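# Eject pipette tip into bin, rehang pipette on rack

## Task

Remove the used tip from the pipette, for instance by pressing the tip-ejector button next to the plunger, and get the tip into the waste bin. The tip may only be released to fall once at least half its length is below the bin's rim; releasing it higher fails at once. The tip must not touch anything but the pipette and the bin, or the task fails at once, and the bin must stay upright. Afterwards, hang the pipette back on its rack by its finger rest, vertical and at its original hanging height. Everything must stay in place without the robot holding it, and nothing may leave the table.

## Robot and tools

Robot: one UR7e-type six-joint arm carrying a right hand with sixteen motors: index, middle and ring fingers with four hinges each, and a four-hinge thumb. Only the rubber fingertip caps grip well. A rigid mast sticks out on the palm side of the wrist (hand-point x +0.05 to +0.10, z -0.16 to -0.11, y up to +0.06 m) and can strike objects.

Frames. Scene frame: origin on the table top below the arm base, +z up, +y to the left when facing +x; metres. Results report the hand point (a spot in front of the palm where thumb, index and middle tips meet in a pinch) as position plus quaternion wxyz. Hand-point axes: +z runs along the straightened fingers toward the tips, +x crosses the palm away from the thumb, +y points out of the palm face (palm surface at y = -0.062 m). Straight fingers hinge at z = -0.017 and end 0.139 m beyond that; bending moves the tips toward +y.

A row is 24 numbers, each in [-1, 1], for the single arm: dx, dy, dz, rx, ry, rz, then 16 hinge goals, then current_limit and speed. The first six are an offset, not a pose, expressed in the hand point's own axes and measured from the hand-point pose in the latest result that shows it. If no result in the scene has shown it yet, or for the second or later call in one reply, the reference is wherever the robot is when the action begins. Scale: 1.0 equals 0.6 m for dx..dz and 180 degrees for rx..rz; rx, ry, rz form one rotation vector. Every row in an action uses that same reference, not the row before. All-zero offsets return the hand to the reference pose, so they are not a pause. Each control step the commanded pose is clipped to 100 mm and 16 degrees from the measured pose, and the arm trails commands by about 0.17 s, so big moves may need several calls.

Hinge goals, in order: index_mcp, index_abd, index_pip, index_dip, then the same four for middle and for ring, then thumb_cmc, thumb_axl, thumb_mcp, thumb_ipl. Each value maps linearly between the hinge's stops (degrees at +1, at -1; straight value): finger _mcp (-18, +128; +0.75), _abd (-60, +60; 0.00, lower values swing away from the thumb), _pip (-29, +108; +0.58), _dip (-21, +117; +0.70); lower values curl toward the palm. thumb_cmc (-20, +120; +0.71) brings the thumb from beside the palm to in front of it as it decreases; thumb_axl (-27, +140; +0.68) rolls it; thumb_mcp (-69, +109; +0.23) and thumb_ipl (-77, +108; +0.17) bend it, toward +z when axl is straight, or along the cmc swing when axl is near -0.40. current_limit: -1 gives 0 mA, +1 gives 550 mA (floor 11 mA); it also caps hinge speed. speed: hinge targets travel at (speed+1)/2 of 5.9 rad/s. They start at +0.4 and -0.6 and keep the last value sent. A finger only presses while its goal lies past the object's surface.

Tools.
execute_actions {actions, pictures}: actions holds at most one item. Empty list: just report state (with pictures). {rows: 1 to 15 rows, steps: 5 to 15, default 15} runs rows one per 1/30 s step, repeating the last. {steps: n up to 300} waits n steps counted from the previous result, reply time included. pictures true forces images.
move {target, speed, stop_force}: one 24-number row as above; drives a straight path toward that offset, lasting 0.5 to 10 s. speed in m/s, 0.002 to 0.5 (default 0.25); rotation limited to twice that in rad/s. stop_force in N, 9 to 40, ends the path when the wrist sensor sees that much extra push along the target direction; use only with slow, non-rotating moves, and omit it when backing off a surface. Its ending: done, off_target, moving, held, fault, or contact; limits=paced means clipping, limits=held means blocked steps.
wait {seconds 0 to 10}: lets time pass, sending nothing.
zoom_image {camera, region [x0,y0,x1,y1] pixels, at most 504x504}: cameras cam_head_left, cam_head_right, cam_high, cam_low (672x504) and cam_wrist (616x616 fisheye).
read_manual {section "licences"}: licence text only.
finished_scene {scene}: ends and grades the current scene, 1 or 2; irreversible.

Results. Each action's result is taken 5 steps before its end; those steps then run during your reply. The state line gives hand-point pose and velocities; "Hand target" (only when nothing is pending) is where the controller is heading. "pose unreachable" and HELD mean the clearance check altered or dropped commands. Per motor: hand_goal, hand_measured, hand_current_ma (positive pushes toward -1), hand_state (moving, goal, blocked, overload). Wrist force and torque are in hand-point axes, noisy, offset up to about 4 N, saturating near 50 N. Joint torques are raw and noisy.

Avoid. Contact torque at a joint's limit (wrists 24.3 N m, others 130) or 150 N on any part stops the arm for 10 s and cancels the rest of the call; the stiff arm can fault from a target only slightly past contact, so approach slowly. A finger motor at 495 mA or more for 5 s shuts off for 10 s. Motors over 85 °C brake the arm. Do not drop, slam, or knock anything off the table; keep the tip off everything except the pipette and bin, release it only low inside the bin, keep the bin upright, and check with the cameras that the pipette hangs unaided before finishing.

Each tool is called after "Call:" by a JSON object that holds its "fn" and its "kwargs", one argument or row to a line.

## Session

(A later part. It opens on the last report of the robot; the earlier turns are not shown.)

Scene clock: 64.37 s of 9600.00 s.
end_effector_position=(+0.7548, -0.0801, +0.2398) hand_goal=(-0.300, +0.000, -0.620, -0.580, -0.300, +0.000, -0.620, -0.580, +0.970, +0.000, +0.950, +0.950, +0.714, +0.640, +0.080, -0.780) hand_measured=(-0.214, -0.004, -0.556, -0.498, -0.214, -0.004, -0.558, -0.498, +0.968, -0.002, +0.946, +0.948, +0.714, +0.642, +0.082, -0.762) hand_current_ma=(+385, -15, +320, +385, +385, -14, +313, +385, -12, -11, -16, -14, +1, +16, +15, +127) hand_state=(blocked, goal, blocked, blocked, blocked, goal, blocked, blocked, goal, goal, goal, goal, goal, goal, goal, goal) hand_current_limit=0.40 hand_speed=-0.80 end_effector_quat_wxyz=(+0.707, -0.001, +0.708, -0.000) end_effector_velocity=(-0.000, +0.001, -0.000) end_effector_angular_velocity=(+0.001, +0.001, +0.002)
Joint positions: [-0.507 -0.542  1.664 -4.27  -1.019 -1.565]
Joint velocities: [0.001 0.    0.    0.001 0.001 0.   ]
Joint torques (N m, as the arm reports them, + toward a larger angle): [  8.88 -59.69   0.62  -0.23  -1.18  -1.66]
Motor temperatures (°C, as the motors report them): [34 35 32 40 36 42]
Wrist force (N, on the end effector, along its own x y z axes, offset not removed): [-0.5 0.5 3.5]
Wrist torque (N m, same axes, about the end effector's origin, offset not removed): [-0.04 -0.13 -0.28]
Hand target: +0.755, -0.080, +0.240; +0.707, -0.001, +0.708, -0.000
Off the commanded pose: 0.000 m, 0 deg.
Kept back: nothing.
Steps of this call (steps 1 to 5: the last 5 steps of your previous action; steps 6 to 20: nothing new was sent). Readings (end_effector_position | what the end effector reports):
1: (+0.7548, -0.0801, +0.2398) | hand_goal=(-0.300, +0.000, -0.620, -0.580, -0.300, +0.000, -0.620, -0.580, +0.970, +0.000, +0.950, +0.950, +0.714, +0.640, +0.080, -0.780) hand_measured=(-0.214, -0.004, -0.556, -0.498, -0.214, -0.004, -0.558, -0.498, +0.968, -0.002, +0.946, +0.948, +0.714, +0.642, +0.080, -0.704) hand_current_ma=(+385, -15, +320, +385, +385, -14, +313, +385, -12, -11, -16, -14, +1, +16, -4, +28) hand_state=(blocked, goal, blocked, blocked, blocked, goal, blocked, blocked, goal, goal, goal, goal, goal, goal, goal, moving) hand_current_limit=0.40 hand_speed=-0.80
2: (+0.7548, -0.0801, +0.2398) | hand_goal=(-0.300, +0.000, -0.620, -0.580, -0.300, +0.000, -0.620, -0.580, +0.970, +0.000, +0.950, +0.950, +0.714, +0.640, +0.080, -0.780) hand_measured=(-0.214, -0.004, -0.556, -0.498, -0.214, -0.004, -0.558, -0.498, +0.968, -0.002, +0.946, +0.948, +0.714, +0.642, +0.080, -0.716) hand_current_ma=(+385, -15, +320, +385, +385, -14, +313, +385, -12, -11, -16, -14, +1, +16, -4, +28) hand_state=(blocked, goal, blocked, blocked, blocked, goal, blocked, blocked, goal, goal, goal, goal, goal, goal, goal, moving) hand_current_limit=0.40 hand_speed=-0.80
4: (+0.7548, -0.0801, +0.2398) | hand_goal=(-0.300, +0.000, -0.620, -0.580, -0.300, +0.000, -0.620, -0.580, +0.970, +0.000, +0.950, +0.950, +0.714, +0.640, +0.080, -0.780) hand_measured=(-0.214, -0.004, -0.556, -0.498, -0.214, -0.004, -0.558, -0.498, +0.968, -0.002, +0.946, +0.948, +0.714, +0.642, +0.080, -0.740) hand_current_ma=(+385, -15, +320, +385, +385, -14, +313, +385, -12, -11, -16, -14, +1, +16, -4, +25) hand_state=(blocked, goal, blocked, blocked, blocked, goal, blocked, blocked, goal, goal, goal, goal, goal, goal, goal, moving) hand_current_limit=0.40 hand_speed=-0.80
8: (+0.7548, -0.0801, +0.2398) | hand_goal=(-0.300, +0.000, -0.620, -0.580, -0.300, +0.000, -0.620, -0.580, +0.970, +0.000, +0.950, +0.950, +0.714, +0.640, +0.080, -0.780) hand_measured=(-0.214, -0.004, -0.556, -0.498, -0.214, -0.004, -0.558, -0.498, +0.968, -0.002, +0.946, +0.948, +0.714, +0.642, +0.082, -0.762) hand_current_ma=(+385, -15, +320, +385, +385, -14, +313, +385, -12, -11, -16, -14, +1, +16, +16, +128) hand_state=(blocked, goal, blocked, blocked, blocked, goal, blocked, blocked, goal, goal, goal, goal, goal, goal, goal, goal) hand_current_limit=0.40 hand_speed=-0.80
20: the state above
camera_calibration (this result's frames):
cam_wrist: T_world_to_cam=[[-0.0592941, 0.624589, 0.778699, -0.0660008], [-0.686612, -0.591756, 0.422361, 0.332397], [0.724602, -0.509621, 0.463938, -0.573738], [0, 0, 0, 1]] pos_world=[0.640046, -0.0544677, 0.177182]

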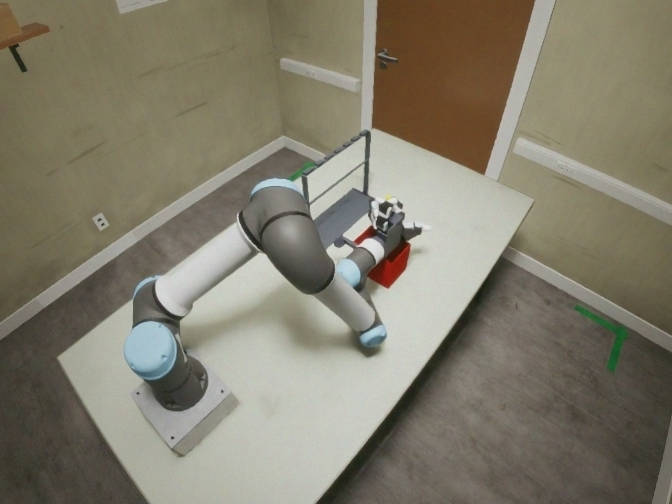

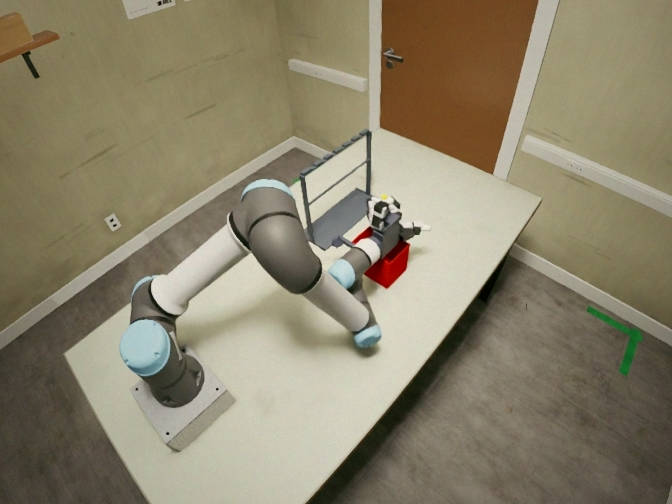

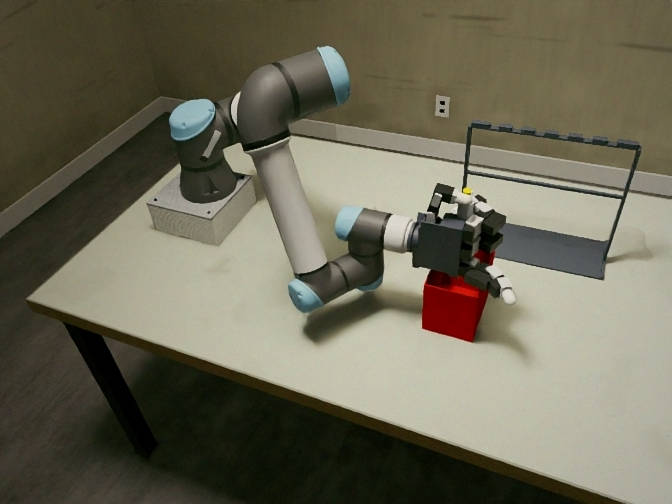

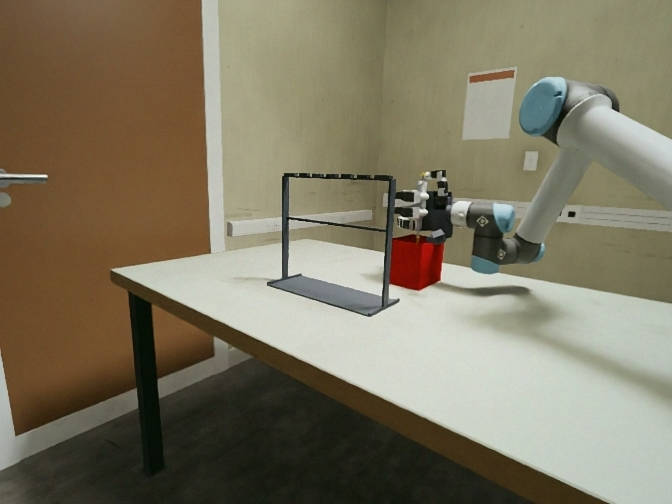

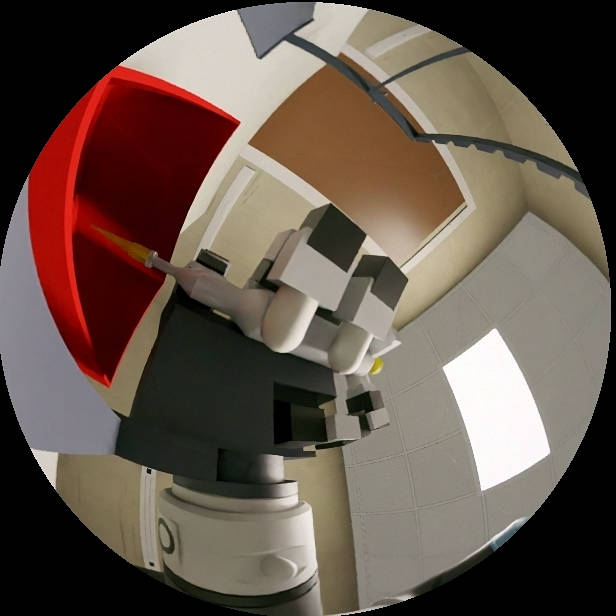

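Call:
{"fn": "execute_actions", "kwargs": {
  "actions": [
    {"rows": [[0,0,0,0,0,0,-0.3,0,-0.62,-0.58,-0.3,0,-0.62,-0.58,0.97,0,0.95,0.95,0.714,0.64,0.04,-0.92,0.4,-0.85]], "steps": 15}
  ],
  "pictures": false
}}

Call:
{"fn": "wait", "kwargs": {
  "seconds": 0.6
}}

Scene clock: 64.87 s of 9600.00 s.
end_effector_position=(+0.7548, -0.0801, +0.2398) hand_goal=(-0.300, +0.000, -0.620, -0.580, -0.300, +0.000, -0.620, -0.580, +0.970, +0.000, +0.950, +0.950, +0.714, +0.640, +0.040, -0.920) hand_measured=(-0.214, -0.004, -0.556, -0.498, -0.214, -0.004, -0.558, -0.498, +0.968, -0.002, +0.946, +0.948, +0.714, +0.642, +0.080, -0.766) hand_current_ma=(+385, -15, +320, +385, +385, -14, +313, +385, -12, -11, -16, -14, +1, +16, +276, +385) hand_state=(blocked, goal, blocked, blocked, blocked, goal, blocked, blocked, goal, goal, goal, goal, goal, goal, blocked, blocked) hand_current_limit=0.40 hand_speed=-0.85 end_effector_quat_wxyz=(+0.707, -0.001, +0.708, -0.000) end_effector_velocity=(-0.000, +0.000, +0.000) end_effector_angular_velocity=(-0.000, -0.000, +0.001)
Joint positions: [-0.507 -0.542  1.664 -4.27  -1.019 -1.565]
Joint velocities: [ 0. -0.  0. -0.  0.  0.]
Joint torques (N m, as the arm reports them, + toward a larger angle): [  8.2  -59.3   -0.79  -0.3   -1.07  -1.63]
Motor temperatures (°C, as the motors report them): [34 35 32 40 36 42]
Wrist force (N, on the end effector, along its own x y z axes, offset not removed): [5.6 -0.1 3.9]
Wrist torque (N m, same axes, about the end effector's origin, offset not removed): [-0.51 -0.65 0.01]
Steps of this call (steps 1 to 5: nothing new was sent; steps 6 to 15: the first 10 steps of this action). Readings (end_effector_position | what the end effector reports):
6: (+0.7548, -0.0801, +0.2398) | hand_goal=(-0.300, +0.000, -0.620, -0.580, -0.300, +0.000, -0.620, -0.580, +0.970, +0.000, +0.950, +0.950, +0.714, +0.640, +0.040, -0.920) hand_measured=(-0.214, -0.004, -0.556, -0.498, -0.214, -0.004, -0.558, -0.498, +0.968, -0.002, +0.946, +0.948, +0.714, +0.642, +0.082, -0.762) hand_current_ma=(+385, -15, +320, +385, +385, -14, +313, +385, -12, -11, -16, -14, +1, +16, +15, +127) hand_state=(blocked, goal, blocked, blocked, blocked, goal, blocked, blocked, goal, goal, goal, goal, goal, goal, moving, moving) hand_current_limit=0.40 hand_speed=-0.85
7: (+0.7548, -0.0801, +0.2398) | hand_goal=(-0.300, +0.000, -0.620, -0.580, -0.300, +0.000, -0.620, -0.580, +0.970, +0.000, +0.950, +0.950, +0.714, +0.640, +0.040, -0.920) hand_measured=(-0.214, -0.004, -0.556, -0.498, -0.214, -0.004, -0.558, -0.498, +0.968, -0.002, +0.946, +0.948, +0.714, +0.642, +0.082, -0.762) hand_current_ma=(+385, -15, +320, +385, +385, -14, +313, +385, -12, -11, -16, -14, +1, +16, +87, +169) hand_state=(blocked, goal, blocked, blocked, blocked, goal, blocked, blocked, goal, goal, goal, goal, goal, goal, moving, moving) hand_current_limit=0.40 hand_speed=-0.85
9: (+0.7548, -0.0801, +0.2398) | hand_goal=(-0.300, +0.000, -0.620, -0.580, -0.300, +0.000, -0.620, -0.580, +0.970, +0.000, +0.950, +0.950, +0.714, +0.640, +0.040, -0.920) hand_measured=(-0.214, -0.004, -0.556, -0.498, -0.214, -0.004, -0.558, -0.498, +0.968, -0.002, +0.946, +0.948, +0.714, +0.642, +0.080, -0.766) hand_current_ma=(+385, -15, +320, +385, +385, -14, +313, +385, -12, -11, -16, -14, +1, +16, +202, +287) hand_state=(blocked, goal, blocked, blocked, blocked, goal, blocked, blocked, goal, goal, goal, goal, goal, goal, moving, moving) hand_current_limit=0.40 hand_speed=-0.85
13: (+0.7548, -0.0801, +0.2398) | hand_goal=(-0.300, +0.000, -0.620, -0.580, -0.300, +0.000, -0.620, -0.580, +0.970, +0.000, +0.950, +0.950, +0.714, +0.640, +0.040, -0.920) hand_measured=(-0.214, -0.004, -0.556, -0.498, -0.214, -0.004, -0.558, -0.498, +0.968, -0.002, +0.946, +0.948, +0.714, +0.642, +0.080, -0.766) hand_current_ma=(+385, -15, +320, +385, +385, -14, +313, +385, -12, -11, -16, -14, +1, +16, +276, +385) hand_state=(blocked, goal, blocked, blocked, blocked, goal, blocked, blocked, goal, goal, goal, goal, goal, goal, blocked, blocked) hand_current_limit=0.40 hand_speed=-0.85
15: the state above

Scene clock: 65.63 s of 9600.00 s.
end_effector_position=(+0.7548, -0.0801, +0.2398) hand_goal=(-0.300, +0.000, -0.620, -0.580, -0.300, +0.000, -0.620, -0.580, +0.970, +0.000, +0.950, +0.950, +0.714, +0.640, +0.040, -0.920) hand_measured=(-0.214, -0.004, -0.556, -0.498, -0.214, -0.004, -0.558, -0.498, +0.968, -0.002, +0.946, +0.948, +0.714, +0.642, +0.080, -0.766) hand_current_ma=(+385, -15, +320, +385, +385, -14, +313, +385, -12, -11, -16, -14, +1, +16, +276, +385) hand_state=(blocked, goal, blocked, blocked, blocked, goal, blocked, blocked, goal, goal, goal, goal, goal, goal, blocked, blocked) hand_current_limit=0.40 hand_speed=-0.85 end_effector_quat_wxyz=(+0.707, -0.001, +0.708, -0.000) end_effector_velocity=(-0.000, -0.001, -0.000) end_effector_angular_velocity=(+0.001, +0.001, -0.002)
Joint positions: [-0.507 -0.542  1.664 -4.27  -1.019 -1.565]
Joint velocities: [-0.001 -0.     0.001  0.    -0.001  0.   ]
Joint torques (N m, as the arm reports them, + toward a larger angle): [  8.35 -59.92  -0.43  -0.38  -1.16  -1.61]
Motor temperatures (°C, as the motors report them): [34 35 32 40 36 42]
Wrist force (N, on the end effector, along its own x y z axes, offset not removed): [1.8 -2.2 4.0]
Wrist torque (N m, same axes, about the end effector's origin, offset not removed): [-0.67 -0.37 -0.21]
Hand target: +0.755, -0.080, +0.240; +0.707, -0.001, +0.708, -0.000
Off the commanded pose: 0.000 m, 0 deg.
Kept back: nothing.
Steps of this call (steps 1 to 5: the last 5 steps of your previous action; steps 6 to 23: nothing new was sent). Readings (end_effector_position | what the end effector reports):
1: (+0.7548, -0.0801, +0.2398) | hand_goal=(-0.300, +0.000, -0.620, -0.580, -0.300, +0.000, -0.620, -0.580, +0.970, +0.000, +0.950, +0.950, +0.714, +0.640, +0.040, -0.920) hand_measured=(-0.214, -0.004, -0.556, -0.498, -0.214, -0.004, -0.558, -0.498, +0.968, -0.002, +0.946, +0.948, +0.714, +0.642, +0.080, -0.766) hand_current_ma=(+385, -15, +320, +385, +385, -14, +313, +385, -12, -11, -16, -14, +1, +16, +276, +385) hand_state=(blocked, goal, blocked, blocked, blocked, goal, blocked, blocked, goal, goal, goal, goal, goal, goal, blocked, blocked) hand_current_limit=0.40 hand_speed=-0.85
2: (+0.7548, -0.0801, +0.2398) | hand_goal=(-0.300, +0.000, -0.620, -0.580, -0.300, +0.000, -0.620, -0.580, +0.970, +0.000, +0.950, +0.950, +0.714, +0.640, +0.040, -0.920) hand_measured=(-0.214, -0.004, -0.556, -0.498, -0.214, -0.004, -0.558, -0.498, +0.968, -0.002, +0.946, +0.948, +0.714, +0.642, +0.080, -0.766) hand_current_ma=(+385, -15, +320, +385, +385, -14, +313, +385, -12, -11, -16, -14, +1, +16, +276, +385) hand_state=(blocked, goal, blocked, blocked, blocked, goal, blocked, blocked, goal, goal, goal, goal, goal, goal, blocked, blocked) hand_current_limit=0.40 hand_speed=-0.85
4: (+0.7548, -0.0801, +0.2398) | hand_goal=(-0.300, +0.000, -0.620, -0.580, -0.300, +0.000, -0.620, -0.580, +0.970, +0.000, +0.950, +0.950, +0.714, +0.640, +0.040, -0.920) hand_measured=(-0.214, -0.004, -0.556, -0.498, -0.214, -0.004, -0.558, -0.498, +0.968, -0.002, +0.946, +0.948, +0.714, +0.642, +0.080, -0.766) hand_current_ma=(+385, -15, +320, +385, +385, -14, +313, +385, -12, -11, -16, -14, +1, +16, +276, +385) hand_state=(blocked, goal, blocked, blocked, blocked, goal, blocked, blocked, goal, goal, goal, goal, goal, goal, blocked, blocked) hand_current_limit=0.40 hand_speed=-0.85
8: (+0.7548, -0.0801, +0.2398) | hand_goal=(-0.300, +0.000, -0.620, -0.580, -0.300, +0.000, -0.620, -0.580, +0.970, +0.000, +0.950, +0.950, +0.714, +0.640, +0.040, -0.920) hand_measured=(-0.214, -0.004, -0.556, -0.498, -0.214, -0.004, -0.558, -0.498, +0.968, -0.002, +0.946, +0.948, +0.714, +0.642, +0.080, -0.766) hand_current_ma=(+385, -15, +320, +385, +385, -14, +313, +385, -12, -11, -16, -14, +1, +16, +276, +385) hand_state=(blocked, goal, blocked, blocked, blocked, goal, blocked, blocked, goal, goal, goal, goal, goal, goal, blocked, blocked) hand_current_limit=0.40 hand_speed=-0.85
23: the state above
camera_calibration (this result's frames):
cam_wrist: T_world_to_cam=[[-0.0592938, 0.624589, 0.7787, -0.0660011], [-0.686612, -0.591756, 0.422361, 0.332397], [0.724602, -0.509621, 0.463937, -0.573738], [0, 0, 0, 1]] pos_world=[0.640046, -0.0544677, 0.177182]

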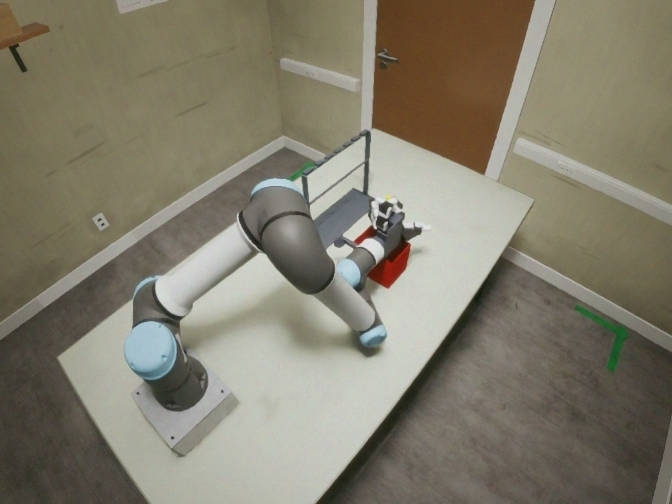

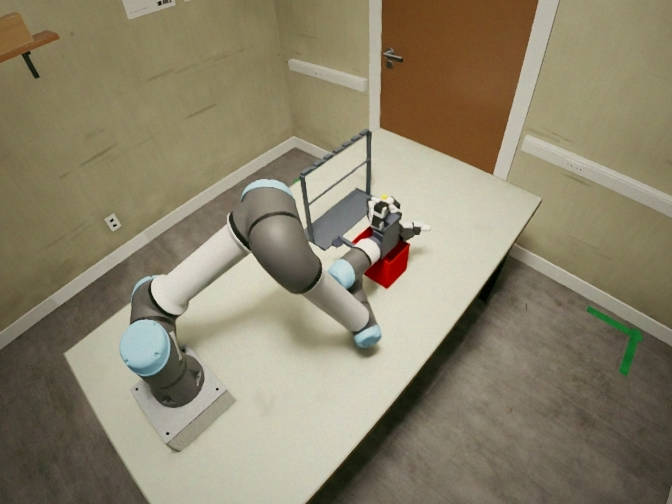

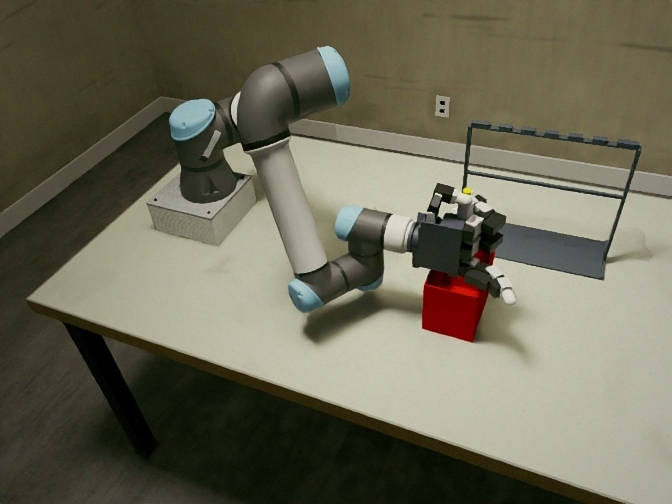

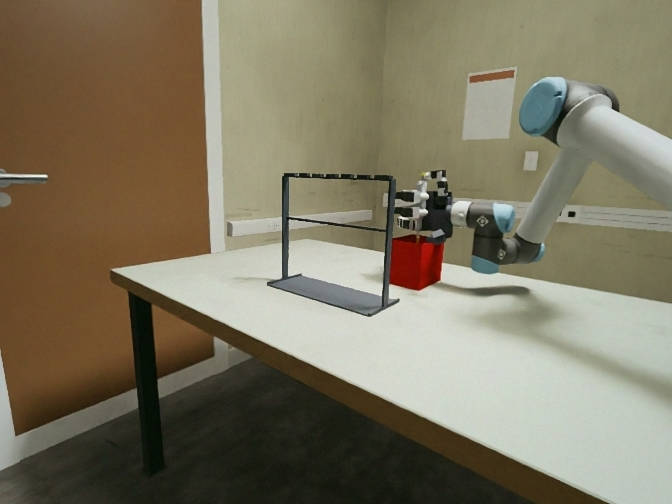

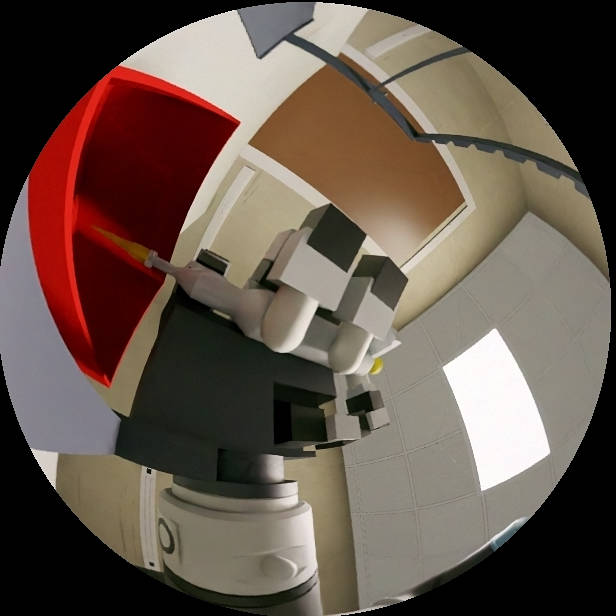

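Call:
{"fn": "zoom_image", "kwargs": {
  "camera": "cam_high",
  "region": [425, 175, 505, 235]
}}

Call:
{"fn": "zoom_image", "kwargs": {
  "camera": "cam_head_right",
  "region": [355, 185, 415, 235]
}}

Call:
{"fn": "zoom_image", "kwargs": {
  "camera": "cam_low",
  "region": [395, 160, 455, 210]
}}

Region (425, 175, 505, 235) of cam_high's 672x504 image, scaled by 6.300, with more detail than that image has; it fills the top 378 rows of this view, and the rest is white.

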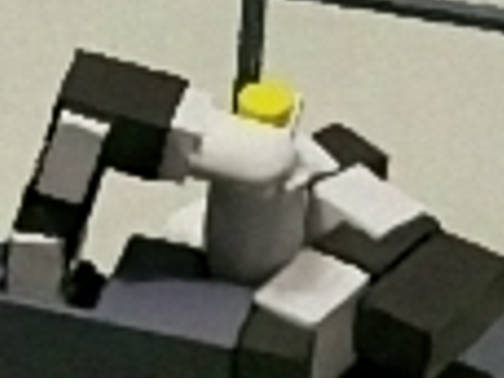

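Region (355, 185, 415, 235) of cam_head_right's 672x504 image, scaled by 8.400, with more detail than that image has.

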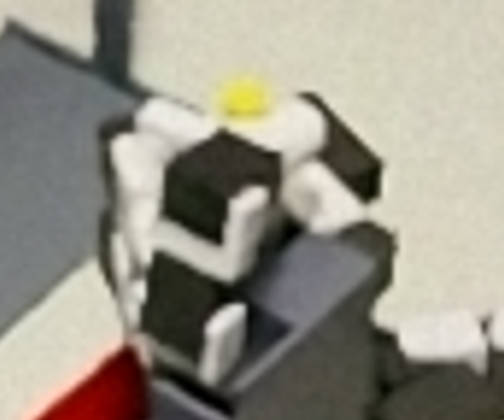

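Region (395, 160, 455, 210) of cam_low's 672x504 image, scaled by 8.400, with more detail than that image has.

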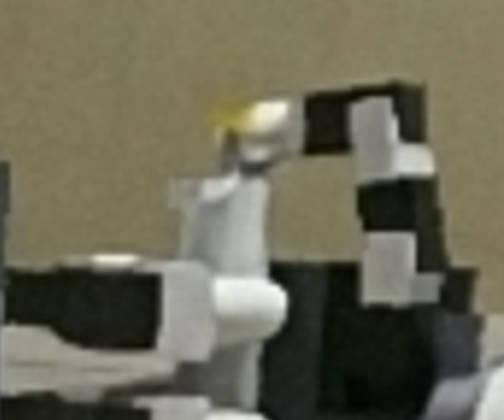

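Call:
{"fn": "execute_actions", "kwargs": {
  "actions": [
    {"rows": [[0,0,0,0,0,0,-0.3,0,-0.62,-0.58,-0.3,0,-0.62,-0.58,0.97,0,0.95,0.95,0.714,0.64,-0.05,-1.0,0.78,-0.6]], "steps": 15}
  ],
  "pictures": false
}}

Call:
{"fn": "execute_actions", "kwargs": {
  "actions": [
    {"steps": 20}
  ],
  "pictures": false
}}

Scene clock: 66.90 s of 9600.00 s.
end_effector_position=(+0.7548, -0.0801, +0.2398) hand_goal=(-0.300, +0.000, -0.620, -0.580, -0.300, +0.000, -0.620, -0.580, +0.970, +0.000, +0.950, +0.950, +0.714, +0.640, -0.050, -1.000) hand_measured=(-0.216, -0.004, -0.556, -0.500, -0.216, -0.004, -0.558, -0.498, +0.968, -0.002, +0.946, +0.948, +0.714, +0.642, +0.076, -0.768) hand_current_ma=(+448, -15, +320, +408, +451, -14, +313, +412, -12, -11, -16, -14, +1, +16, +489, +490) hand_state=(blocked, goal, blocked, blocked, blocked, goal, blocked, blocked, goal, goal, goal, goal, goal, goal, blocked, blocked) hand_current_limit=0.78 hand_speed=-0.60 end_effector_quat_wxyz=(+0.707, -0.001, +0.708, -0.000) end_effector_velocity=(-0.000, -0.000, -0.000) end_effector_angular_velocity=(+0.001, +0.001, -0.000)
Joint positions: [-0.507 -0.542  1.664 -4.27  -1.019 -1.565]
Joint velocities: [-0.    -0.     0.001  0.001 -0.     0.   ]
Joint torques (N m, as the arm reports them, + toward a larger angle): [  8.3  -60.06   0.22  -0.34  -1.26  -1.39]
Motor temperatures (°C, as the motors report them): [34 35 32 40 36 42]
Wrist force (N, on the end effector, along its own x y z axes, offset not removed): [-4.3 0.9 5.4]
Wrist torque (N m, same axes, about the end effector's origin, offset not removed): [-0.22 0.62 -0.49]
Steps of this call (steps 1 to 28: nothing new was sent; steps 29 to 38: the first 10 steps of this action). Readings (end_effector_position | what the end effector reports):
29: (+0.7548, -0.0801, +0.2398) | hand_goal=(-0.300, +0.000, -0.620, -0.580, -0.300, +0.000, -0.620, -0.580, +0.970, +0.000, +0.950, +0.950, +0.714, +0.640, -0.050, -1.000) hand_measured=(-0.214, -0.004, -0.556, -0.498, -0.214, -0.004, -0.558, -0.498, +0.968, -0.002, +0.946, +0.948, +0.714, +0.642, +0.080, -0.766) hand_current_ma=(+385, -15, +320, +385, +385, -14, +313, +385, -12, -11, -16, -14, +1, +16, +276, +385) hand_state=(moving, goal, blocked, moving, moving, goal, blocked, moving, goal, goal, goal, goal, goal, goal, moving, moving) hand_current_limit=0.78 hand_speed=-0.60
30: (+0.7548, -0.0801, +0.2398) | hand_goal=(-0.300, +0.000, -0.620, -0.580, -0.300, +0.000, -0.620, -0.580, +0.970, +0.000, +0.950, +0.950, +0.714, +0.640, -0.050, -1.000) hand_measured=(-0.216, -0.004, -0.556, -0.498, -0.214, -0.004, -0.558, -0.498, +0.968, -0.002, +0.946, +0.948, +0.714, +0.642, +0.078, -0.768) hand_current_ma=(+438, -15, +320, +402, +443, -14, +313, +408, -12, -11, -16, -14, +1, +16, +412, +459) hand_state=(moving, goal, blocked, moving, moving, goal, blocked, moving, goal, goal, goal, goal, goal, goal, moving, moving) hand_current_limit=0.78 hand_speed=-0.60
32: (+0.7548, -0.0801, +0.2398) | hand_goal=(-0.300, +0.000, -0.620, -0.580, -0.300, +0.000, -0.620, -0.580, +0.970, +0.000, +0.950, +0.950, +0.714, +0.640, -0.050, -1.000) hand_measured=(-0.216, -0.004, -0.556, -0.500, -0.216, -0.004, -0.558, -0.498, +0.968, -0.002, +0.946, +0.948, +0.714, +0.642, +0.076, -0.768) hand_current_ma=(+448, -15, +320, +408, +452, -14, +313, +412, -12, -11, -16, -14, +1, +16, +490, +490) hand_state=(blocked, goal, blocked, blocked, blocked, goal, blocked, blocked, goal, goal, goal, goal, goal, goal, blocked, blocked) hand_current_limit=0.78 hand_speed=-0.60
36: (+0.7548, -0.0801, +0.2398) | hand_goal=(-0.300, +0.000, -0.620, -0.580, -0.300, +0.000, -0.620, -0.580, +0.970, +0.000, +0.950, +0.950, +0.714, +0.640, -0.050, -1.000) hand_measured=(-0.216, -0.004, -0.556, -0.500, -0.216, -0.004, -0.558, -0.498, +0.968, -0.002, +0.946, +0.948, +0.714, +0.642, +0.076, -0.768) hand_current_ma=(+448, -15, +320, +408, +451, -14, +313, +412, -12, -11, -16, -14, +1, +16, +490, +490) hand_state=(blocked, goal, blocked, blocked, blocked, goal, blocked, blocked, goal, goal, goal, goal, goal, goal, blocked, blocked) hand_current_limit=0.78 hand_speed=-0.60
38: the state above

Scene clock: 67.57 s of 9600.00 s.
end_effector_position=(+0.7548, -0.0801, +0.2398) hand_goal=(-0.300, +0.000, -0.620, -0.580, -0.300, +0.000, -0.620, -0.580, +0.970, +0.000, +0.950, +0.950, +0.714, +0.640, -0.050, -1.000) hand_measured=(-0.216, -0.004, -0.556, -0.500, -0.216, -0.004, -0.558, -0.498, +0.968, -0.002, +0.946, +0.948, +0.714, +0.642, +0.076, -0.768) hand_current_ma=(+448, -15, +320, +408, +451, -14, +313, +412, -12, -11, -16, -14, +1, +16, +490, +489) hand_state=(blocked, goal, blocked, blocked, blocked, goal, blocked, blocked, goal, goal, goal, goal, goal, goal, blocked, blocked) hand_current_limit=0.78 hand_speed=-0.60 end_effector_quat_wxyz=(+0.707, -0.001, +0.708, -0.000) end_effector_velocity=(+0.000, +0.001, +0.000) end_effector_angular_velocity=(-0.001, -0.001, +0.001)
Joint positions: [-0.507 -0.542  1.664 -4.27  -1.019 -1.565]
Joint velocities: [ 0.001 -0.    -0.    -0.001 -0.    -0.   ]
Joint torques (N m, as the arm reports them, + toward a larger angle): [  8.49 -59.99  -0.28  -0.3   -1.25  -1.52]
Motor temperatures (°C, as the motors report them): [34 35 32 40 36 42]
Wrist force (N, on the end effector, along its own x y z axes, offset not removed): [-3.8 0.5 1.8]
Wrist torque (N m, same axes, about the end effector's origin, offset not removed): [0.02 0.41 -0.55]
Hand target: +0.755, -0.080, +0.240; +0.707, -0.001, +0.708, -0.000
Off the commanded pose: 0.000 m, 0 deg.
Kept back: nothing.
Steps of this call (steps 1 to 5: the last 5 steps of your previous action; steps 6 to 20: nothing new was sent). Readings (end_effector_position | what the end effector reports):
1: (+0.7548, -0.0801, +0.2398) | hand_goal=(-0.300, +0.000, -0.620, -0.580, -0.300, +0.000, -0.620, -0.580, +0.970, +0.000, +0.950, +0.950, +0.714, +0.640, -0.050, -1.000) hand_measured=(-0.216, -0.004, -0.556, -0.500, -0.216, -0.004, -0.558, -0.498, +0.968, -0.002, +0.946, +0.948, +0.714, +0.642, +0.076, -0.768) hand_current_ma=(+448, -15, +320, +408, +451, -14, +313, +412, -12, -11, -16, -14, +1, +16, +490, +489) hand_state=(blocked, goal, blocked, blocked, blocked, goal, blocked, blocked, goal, goal, goal, goal, goal, goal, blocked, blocked) hand_current_limit=0.78 hand_speed=-0.60
2: (+0.7548, -0.0801, +0.2398) | hand_goal=(-0.300, +0.000, -0.620, -0.580, -0.300, +0.000, -0.620, -0.580, +0.970, +0.000, +0.950, +0.950, +0.714, +0.640, -0.050, -1.000) hand_measured=(-0.216, -0.004, -0.556, -0.500, -0.216, -0.004, -0.558, -0.498, +0.968, -0.002, +0.946, +0.948, +0.714, +0.642, +0.076, -0.768) hand_current_ma=(+448, -15, +320, +408, +451, -14, +313, +412, -12, -11, -16, -14, +1, +16, +490, +490) hand_state=(blocked, goal, blocked, blocked, blocked, goal, blocked, blocked, goal, goal, goal, goal, goal, goal, blocked, blocked) hand_current_limit=0.78 hand_speed=-0.60
4: (+0.7548, -0.0801, +0.2398) | hand_goal=(-0.300, +0.000, -0.620, -0.580, -0.300, +0.000, -0.620, -0.580, +0.970, +0.000, +0.950, +0.950, +0.714, +0.640, -0.050, -1.000) hand_measured=(-0.216, -0.004, -0.556, -0.500, -0.216, -0.004, -0.558, -0.498, +0.968, -0.002, +0.946, +0.948, +0.714, +0.642, +0.076, -0.768) hand_current_ma=(+448, -15, +320, +408, +451, -14, +313, +412, -12, -11, -16, -14, +1, +16, +489, +490) hand_state=(blocked, goal, blocked, blocked, blocked, goal, blocked, blocked, goal, goal, goal, goal, goal, goal, blocked, blocked) hand_current_limit=0.78 hand_speed=-0.60
8: (+0.7548, -0.0801, +0.2398) | hand_goal=(-0.300, +0.000, -0.620, -0.580, -0.300, +0.000, -0.620, -0.580, +0.970, +0.000, +0.950, +0.950, +0.714, +0.640, -0.050, -1.000) hand_measured=(-0.216, -0.004, -0.556, -0.500, -0.216, -0.004, -0.558, -0.498, +0.968, -0.002, +0.946, +0.948, +0.714, +0.642, +0.076, -0.768) hand_current_ma=(+448, -15, +320, +408, +451, -14, +313, +412, -12, -11, -16, -14, +1, +16, +489, +490) hand_state=(blocked, goal, blocked, blocked, blocked, goal, blocked, blocked, goal, goal, goal, goal, goal, goal, blocked, blocked) hand_current_limit=0.78 hand_speed=-0.60
20: the state above

Call:
{"fn": "execute_actions", "kwargs": {
  "actions": [
    {"rows": [[0,0,0,0,0,0,-0.3,0,-0.62,-0.58,-0.3,0,-0.62,-0.58,0.97,0,0.95,0.95,0.714,0.64,-0.1,-1.0,1.0,-0.6]], "steps": 15}
  ],
  "pictures": false
}}

Call:
{"fn": "execute_actions", "kwargs": {
  "actions": [
    {"steps": 20}
  ],
  "pictures": false
}}

Call:
{"fn": "execute_actions", "kwargs": {
  "actions": [
    {"rows": [[0,0,0,0,0,0,-0.3,0,-0.62,-0.58,-0.3,0,-0.62,-0.58,0.97,0,0.95,0.95,0.714,0.64,-0.1,-1.0,0.7,-0.6]], "steps": 8}
  ],
  "pictures": true
}}

Scene clock: 68.20 s of 9600.00 s.
end_effector_position=(+0.7548, -0.0801, +0.2398) hand_goal=(-0.300, +0.000, -0.620, -0.580, -0.300, +0.000, -0.620, -0.580, +0.970, +0.000, +0.950, +0.950, +0.714, +0.640, -0.100, -1.000) hand_measured=(-0.216, -0.004, -0.556, -0.500, -0.216, -0.004, -0.558, -0.498, +0.968, -0.002, +0.946, +0.948, +0.714, +0.642, +0.076, -0.768) hand_current_ma=(+448, -15, +320, +408, +451, -14, +313, +412, -12, -11, -16, -14, +1, +16, +550, +550) hand_state=(blocked, goal, blocked, blocked, blocked, goal, blocked, blocked, goal, goal, goal, goal, goal, goal, blocked, blocked) hand_current_limit=1.00 hand_speed=-0.60 end_effector_quat_wxyz=(+0.707, -0.001, +0.708, -0.000) end_effector_velocity=(+0.000, -0.000, -0.000) end_effector_angular_velocity=(+0.000, +0.000, -0.001)
Joint positions: [-0.507 -0.542  1.664 -4.27  -1.019 -1.565]
Joint velocities: [ 0.    -0.     0.     0.    -0.001 -0.   ]
Joint torques (N m, as the arm reports them, + toward a larger angle): [  8.38 -58.9   -0.15  -0.16  -1.18  -1.52]
Motor temperatures (°C, as the motors report them): [34 35 32 40 36 42]
Wrist force (N, on the end effector, along its own x y z axes, offset not removed): [0.2 -0.2 2.7]
Wrist torque (N m, same axes, about the end effector's origin, offset not removed): [-0.13 0.09 0.08]
Steps of this call (steps 1 to 9: nothing new was sent; steps 10 to 19: the first 10 steps of this action). Readings (end_effector_position | what the end effector reports):
10: (+0.7548, -0.0801, +0.2398) | hand_goal=(-0.300, +0.000, -0.620, -0.580, -0.300, +0.000, -0.620, -0.580, +0.970, +0.000, +0.950, +0.950, +0.714, +0.640, -0.100, -1.000) hand_measured=(-0.216, -0.004, -0.556, -0.500, -0.216, -0.004, -0.558, -0.498, +0.968, -0.002, +0.946, +0.948, +0.714, +0.642, +0.076, -0.768) hand_current_ma=(+448, -15, +320, +408, +451, -14, +313, +412, -12, -11, -16, -14, +1, +16, +490, +490) hand_state=(blocked, goal, blocked, blocked, blocked, goal, blocked, blocked, goal, goal, goal, goal, goal, goal, moving, blocked) hand_current_limit=1.00 hand_speed=-0.60
11: (+0.7548, -0.0801, +0.2398) | hand_goal=(-0.300, +0.000, -0.620, -0.580, -0.300, +0.000, -0.620, -0.580, +0.970, +0.000, +0.950, +0.950, +0.714, +0.640, -0.100, -1.000) hand_measured=(-0.216, -0.004, -0.556, -0.500, -0.216, -0.004, -0.558, -0.498, +0.968, -0.002, +0.946, +0.948, +0.714, +0.642, +0.076, -0.768) hand_current_ma=(+448, -15, +320, +408, +451, -14, +313, +412, -12, -11, -16, -14, +1, +16, +538, +550) hand_state=(blocked, goal, blocked, blocked, blocked, goal, blocked, blocked, goal, goal, goal, goal, goal, goal, moving, moving) hand_current_limit=1.00 hand_speed=-0.60
13: (+0.7548, -0.0801, +0.2398) | hand_goal=(-0.300, +0.000, -0.620, -0.580, -0.300, +0.000, -0.620, -0.580, +0.970, +0.000, +0.950, +0.950, +0.714, +0.640, -0.100, -1.000) hand_measured=(-0.216, -0.004, -0.556, -0.500, -0.216, -0.004, -0.558, -0.498, +0.968, -0.002, +0.946, +0.948, +0.714, +0.642, +0.076, -0.768) hand_current_ma=(+448, -15, +320, +408, +451, -14, +313, +412, -12, -11, -16, -14, +1, +16, +550, +550) hand_state=(blocked, goal, blocked, blocked, blocked, goal, blocked, blocked, goal, goal, goal, goal, goal, goal, blocked, blocked) hand_current_limit=1.00 hand_speed=-0.60
17: (+0.7548, -0.0801, +0.2398) | hand_goal=(-0.300, +0.000, -0.620, -0.580, -0.300, +0.000, -0.620, -0.580, +0.970, +0.000, +0.950, +0.950, +0.714, +0.640, -0.100, -1.000) hand_measured=(-0.216, -0.004, -0.556, -0.500, -0.216, -0.004, -0.558, -0.498, +0.968, -0.002, +0.946, +0.948, +0.714, +0.642, +0.076, -0.768) hand_current_ma=(+448, -15, +320, +408, +451, -14, +313, +412, -12, -11, -16, -14, +1, +16, +550, +550) hand_state=(blocked, goal, blocked, blocked, blocked, goal, blocked, blocked, goal, goal, goal, goal, goal, goal, blocked, blocked) hand_current_limit=1.00 hand_speed=-0.60
19: the state above

Scene clock: 68.87 s of 9600.00 s.
end_effector_position=(+0.7548, -0.0801, +0.2398) hand_goal=(-0.300, +0.000, -0.620, -0.580, -0.300, +0.000, -0.620, -0.580, +0.970, +0.000, +0.950, +0.950, +0.714, +0.640, -0.100, -1.000) hand_measured=(-0.216, -0.004, -0.556, -0.500, -0.216, -0.004, -0.558, -0.498, +0.968, -0.002, +0.946, +0.948, +0.714, +0.642, +0.076, -0.768) hand_current_ma=(+448, -15, +320, +408, +451, -14, +313, +412, -12, -11, -16, -14, +1, +16, +550, +550) hand_state=(blocked, goal, blocked, blocked, blocked, goal, blocked, blocked, goal, goal, goal, goal, goal, goal, blocked, blocked) hand_current_limit=1.00 hand_speed=-0.60 end_effector_quat_wxyz=(+0.707, -0.001, +0.708, -0.000) end_effector_velocity=(+0.000, -0.001, +0.000) end_effector_angular_velocity=(+0.000, +0.000, -0.001)
Joint positions: [-0.507 -0.542  1.664 -4.27  -1.019 -1.565]
Joint velocities: [-0.     0.    -0.001  0.001 -0.001 -0.   ]
Joint torques (N m, as the arm reports them, + toward a larger angle): [  8.93 -59.48   0.4   -0.22  -1.24  -1.55]
Motor temperatures (°C, as the motors report them): [34 35 32 40 36 42]
Wrist force (N, on the end effector, along its own x y z axes, offset not removed): [-0.6 -1.9 2.5]
Wrist torque (N m, same axes, about the end effector's origin, offset not removed): [-0.68 0.04 -0.39]
Hand target: +0.755, -0.080, +0.240; +0.707, -0.001, +0.708, -0.000
Off the commanded pose: 0.000 m, 0 deg.
Kept back: nothing.
Steps of this call (steps 1 to 5: the last 5 steps of your previous action; steps 6 to 20: nothing new was sent). Readings (end_effector_position | what the end effector reports):
1: (+0.7548, -0.0801, +0.2398) | hand_goal=(-0.300, +0.000, -0.620, -0.580, -0.300, +0.000, -0.620, -0.580, +0.970, +0.000, +0.950, +0.950, +0.714, +0.640, -0.100, -1.000) hand_measured=(-0.216, -0.004, -0.556, -0.500, -0.216, -0.004, -0.558, -0.498, +0.968, -0.002, +0.946, +0.948, +0.714, +0.642, +0.076, -0.768) hand_current_ma=(+448, -15, +320, +408, +451, -14, +313, +412, -12, -11, -16, -14, +1, +16, +550, +550) hand_state=(blocked, goal, blocked, blocked, blocked, goal, blocked, blocked, goal, goal, goal, goal, goal, goal, blocked, blocked) hand_current_limit=1.00 hand_speed=-0.60
2: (+0.7548, -0.0801, +0.2398) | hand_goal=(-0.300, +0.000, -0.620, -0.580, -0.300, +0.000, -0.620, -0.580, +0.970, +0.000, +0.950, +0.950, +0.714, +0.640, -0.100, -1.000) hand_measured=(-0.216, -0.004, -0.556, -0.500, -0.216, -0.004, -0.558, -0.498, +0.968, -0.002, +0.946, +0.948, +0.714, +0.642, +0.076, -0.768) hand_current_ma=(+448, -15, +320, +408, +451, -14, +313, +412, -12, -11, -16, -14, +1, +16, +550, +550) hand_state=(blocked, goal, blocked, blocked, blocked, goal, blocked, blocked, goal, goal, goal, goal, goal, goal, blocked, blocked) hand_current_limit=1.00 hand_speed=-0.60
4: (+0.7548, -0.0801, +0.2398) | hand_goal=(-0.300, +0.000, -0.620, -0.580, -0.300, +0.000, -0.620, -0.580, +0.970, +0.000, +0.950, +0.950, +0.714, +0.640, -0.100, -1.000) hand_measured=(-0.216, -0.004, -0.556, -0.500, -0.216, -0.004, -0.558, -0.498, +0.968, -0.002, +0.946, +0.948, +0.714, +0.642, +0.076, -0.768) hand_current_ma=(+448, -15, +320, +408, +451, -14, +313, +412, -12, -11, -16, -14, +1, +16, +550, +550) hand_state=(blocked, goal, blocked, blocked, blocked, goal, blocked, blocked, goal, goal, goal, goal, goal, goal, blocked, blocked) hand_current_limit=1.00 hand_speed=-0.60
8: (+0.7548, -0.0801, +0.2398) | hand_goal=(-0.300, +0.000, -0.620, -0.580, -0.300, +0.000, -0.620, -0.580, +0.970, +0.000, +0.950, +0.950, +0.714, +0.640, -0.100, -1.000) hand_measured=(-0.216, -0.004, -0.556, -0.500, -0.216, -0.004, -0.558, -0.498, +0.968, -0.002, +0.946, +0.948, +0.714, +0.642, +0.076, -0.768) hand_current_ma=(+448, -15, +320, +408, +451, -14, +313, +412, -12, -11, -16, -14, +1, +16, +550, +550) hand_state=(blocked, goal, blocked, blocked, blocked, goal, blocked, blocked, goal, goal, goal, goal, goal, goal, blocked, blocked) hand_current_limit=1.00 hand_speed=-0.60
20: the state above

Scene clock: 68.97 s of 9600.00 s.
end_effector_position=(+0.7548, -0.0801, +0.2398) hand_goal=(-0.300, +0.000, -0.620, -0.580, -0.300, +0.000, -0.620, -0.580, +0.970, +0.000, +0.950, +0.950, +0.714, +0.640, -0.100, -1.000) hand_measured=(-0.216, -0.004, -0.556, -0.500, -0.216, -0.004, -0.558, -0.498, +0.968, -0.002, +0.946, +0.948, +0.714, +0.642, +0.076, -0.768) hand_current_ma=(+448, -15, +320, +408, +451, -14, +313, +412, -12, -11, -16, -14, +1, +16, +466, +466) hand_state=(blocked, goal, blocked, blocked, blocked, goal, blocked, blocked, goal, goal, goal, goal, goal, goal, blocked, blocked) hand_current_limit=0.70 hand_speed=-0.60 end_effector_quat_wxyz=(+0.707, -0.001, +0.708, -0.000) end_effector_velocity=(-0.000, +0.000, -0.000) end_effector_angular_velocity=(+0.000, +0.001, +0.000)
Joint positions: [-0.507 -0.542  1.664 -4.27  -1.019 -1.565]
Joint velocities: [-0.     0.     0.001  0.001  0.    -0.   ]
Joint torques (N m, as the arm reports them, + toward a larger angle): [  8.55 -59.09  -0.06  -0.45  -1.28  -1.68]
Motor temperatures (°C, as the motors report them): [34 35 32 40 36 42]
Wrist force (N, on the end effector, along its own x y z axes, offset not removed): [2.5 -2.4 1.5]
Wrist torque (N m, same axes, about the end effector's origin, offset not removed): [-0.66 -0.28 -0.08]
Steps of this call (steps 1 to 3: the first 3 steps of this action). Readings (end_effector_position | what the end effector reports):
1: (+0.7548, -0.0801, +0.2398) | hand_goal=(-0.300, +0.000, -0.620, -0.580, -0.300, +0.000, -0.620, -0.580, +0.970, +0.000, +0.950, +0.950, +0.714, +0.640, -0.100, -1.000) hand_measured=(-0.216, -0.004, -0.556, -0.500, -0.216, -0.004, -0.558, -0.498, +0.968, -0.002, +0.946, +0.948, +0.714, +0.642, +0.076, -0.768) hand_current_ma=(+448, -15, +320, +408, +451, -14, +313, +412, -12, -11, -16, -14, +1, +16, +550, +550) hand_state=(blocked, goal, blocked, blocked, blocked, goal, blocked, blocked, goal, goal, goal, goal, goal, goal, blocked, blocked) hand_current_limit=0.70 hand_speed=-0.60
2: (+0.7548, -0.0801, +0.2398) | hand_goal=(-0.300, +0.000, -0.620, -0.580, -0.300, +0.000, -0.620, -0.580, +0.970, +0.000, +0.950, +0.950, +0.714, +0.640, -0.100, -1.000) hand_measured=(-0.216, -0.004, -0.556, -0.500, -0.216, -0.004, -0.558, -0.498, +0.968, -0.002, +0.946, +0.948, +0.714, +0.642, +0.076, -0.768) hand_current_ma=(+448, -15, +320, +408, +451, -14, +313, +412, -12, -11, -16, -14, +1, +16, +461, +461) hand_state=(blocked, goal, blocked, blocked, blocked, goal, blocked, blocked, goal, goal, goal, goal, goal, goal, moving, moving) hand_current_limit=0.70 hand_speed=-0.60
3: the state above
camera_calibration (this result's frames):
cam_wrist: T_world_to_cam=[[-0.0592938, 0.624589, 0.7787, -0.066001], [-0.686612, -0.591756, 0.422361, 0.332397], [0.724602, -0.509621, 0.463937, -0.573738], [0, 0, 0, 1]] pos_world=[0.640046, -0.0544678, 0.177182]

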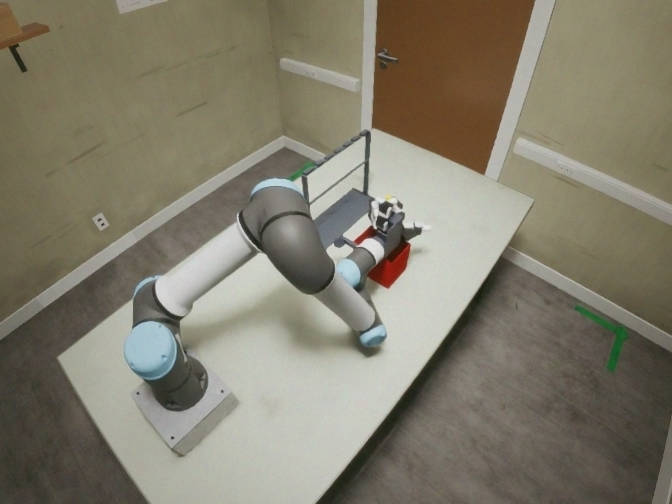

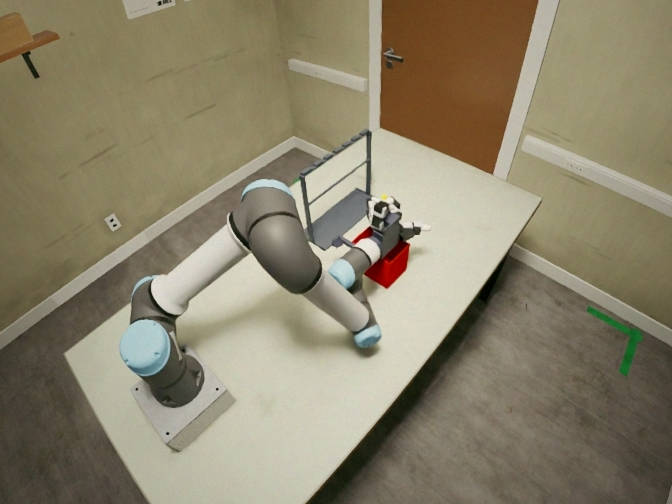

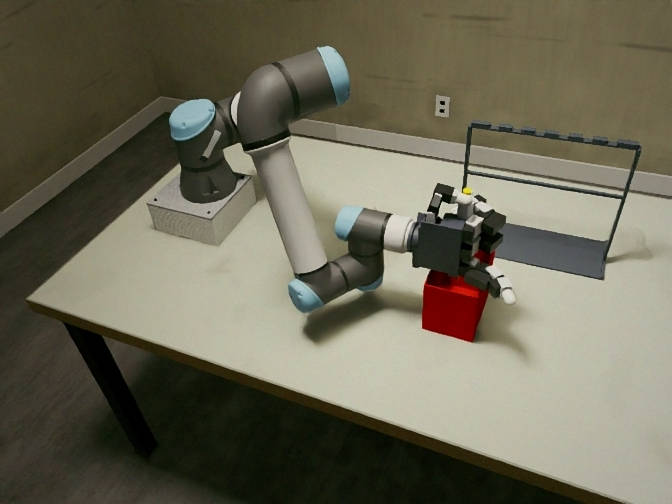

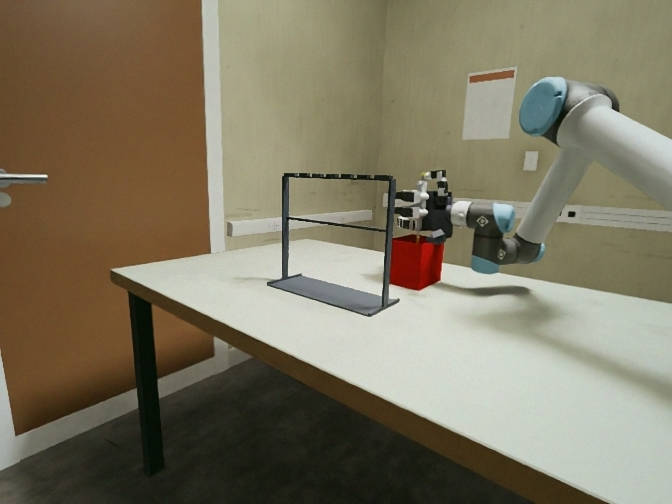

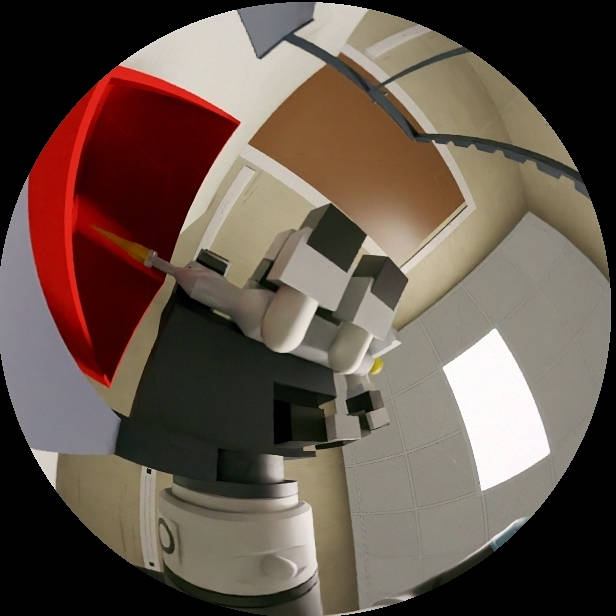

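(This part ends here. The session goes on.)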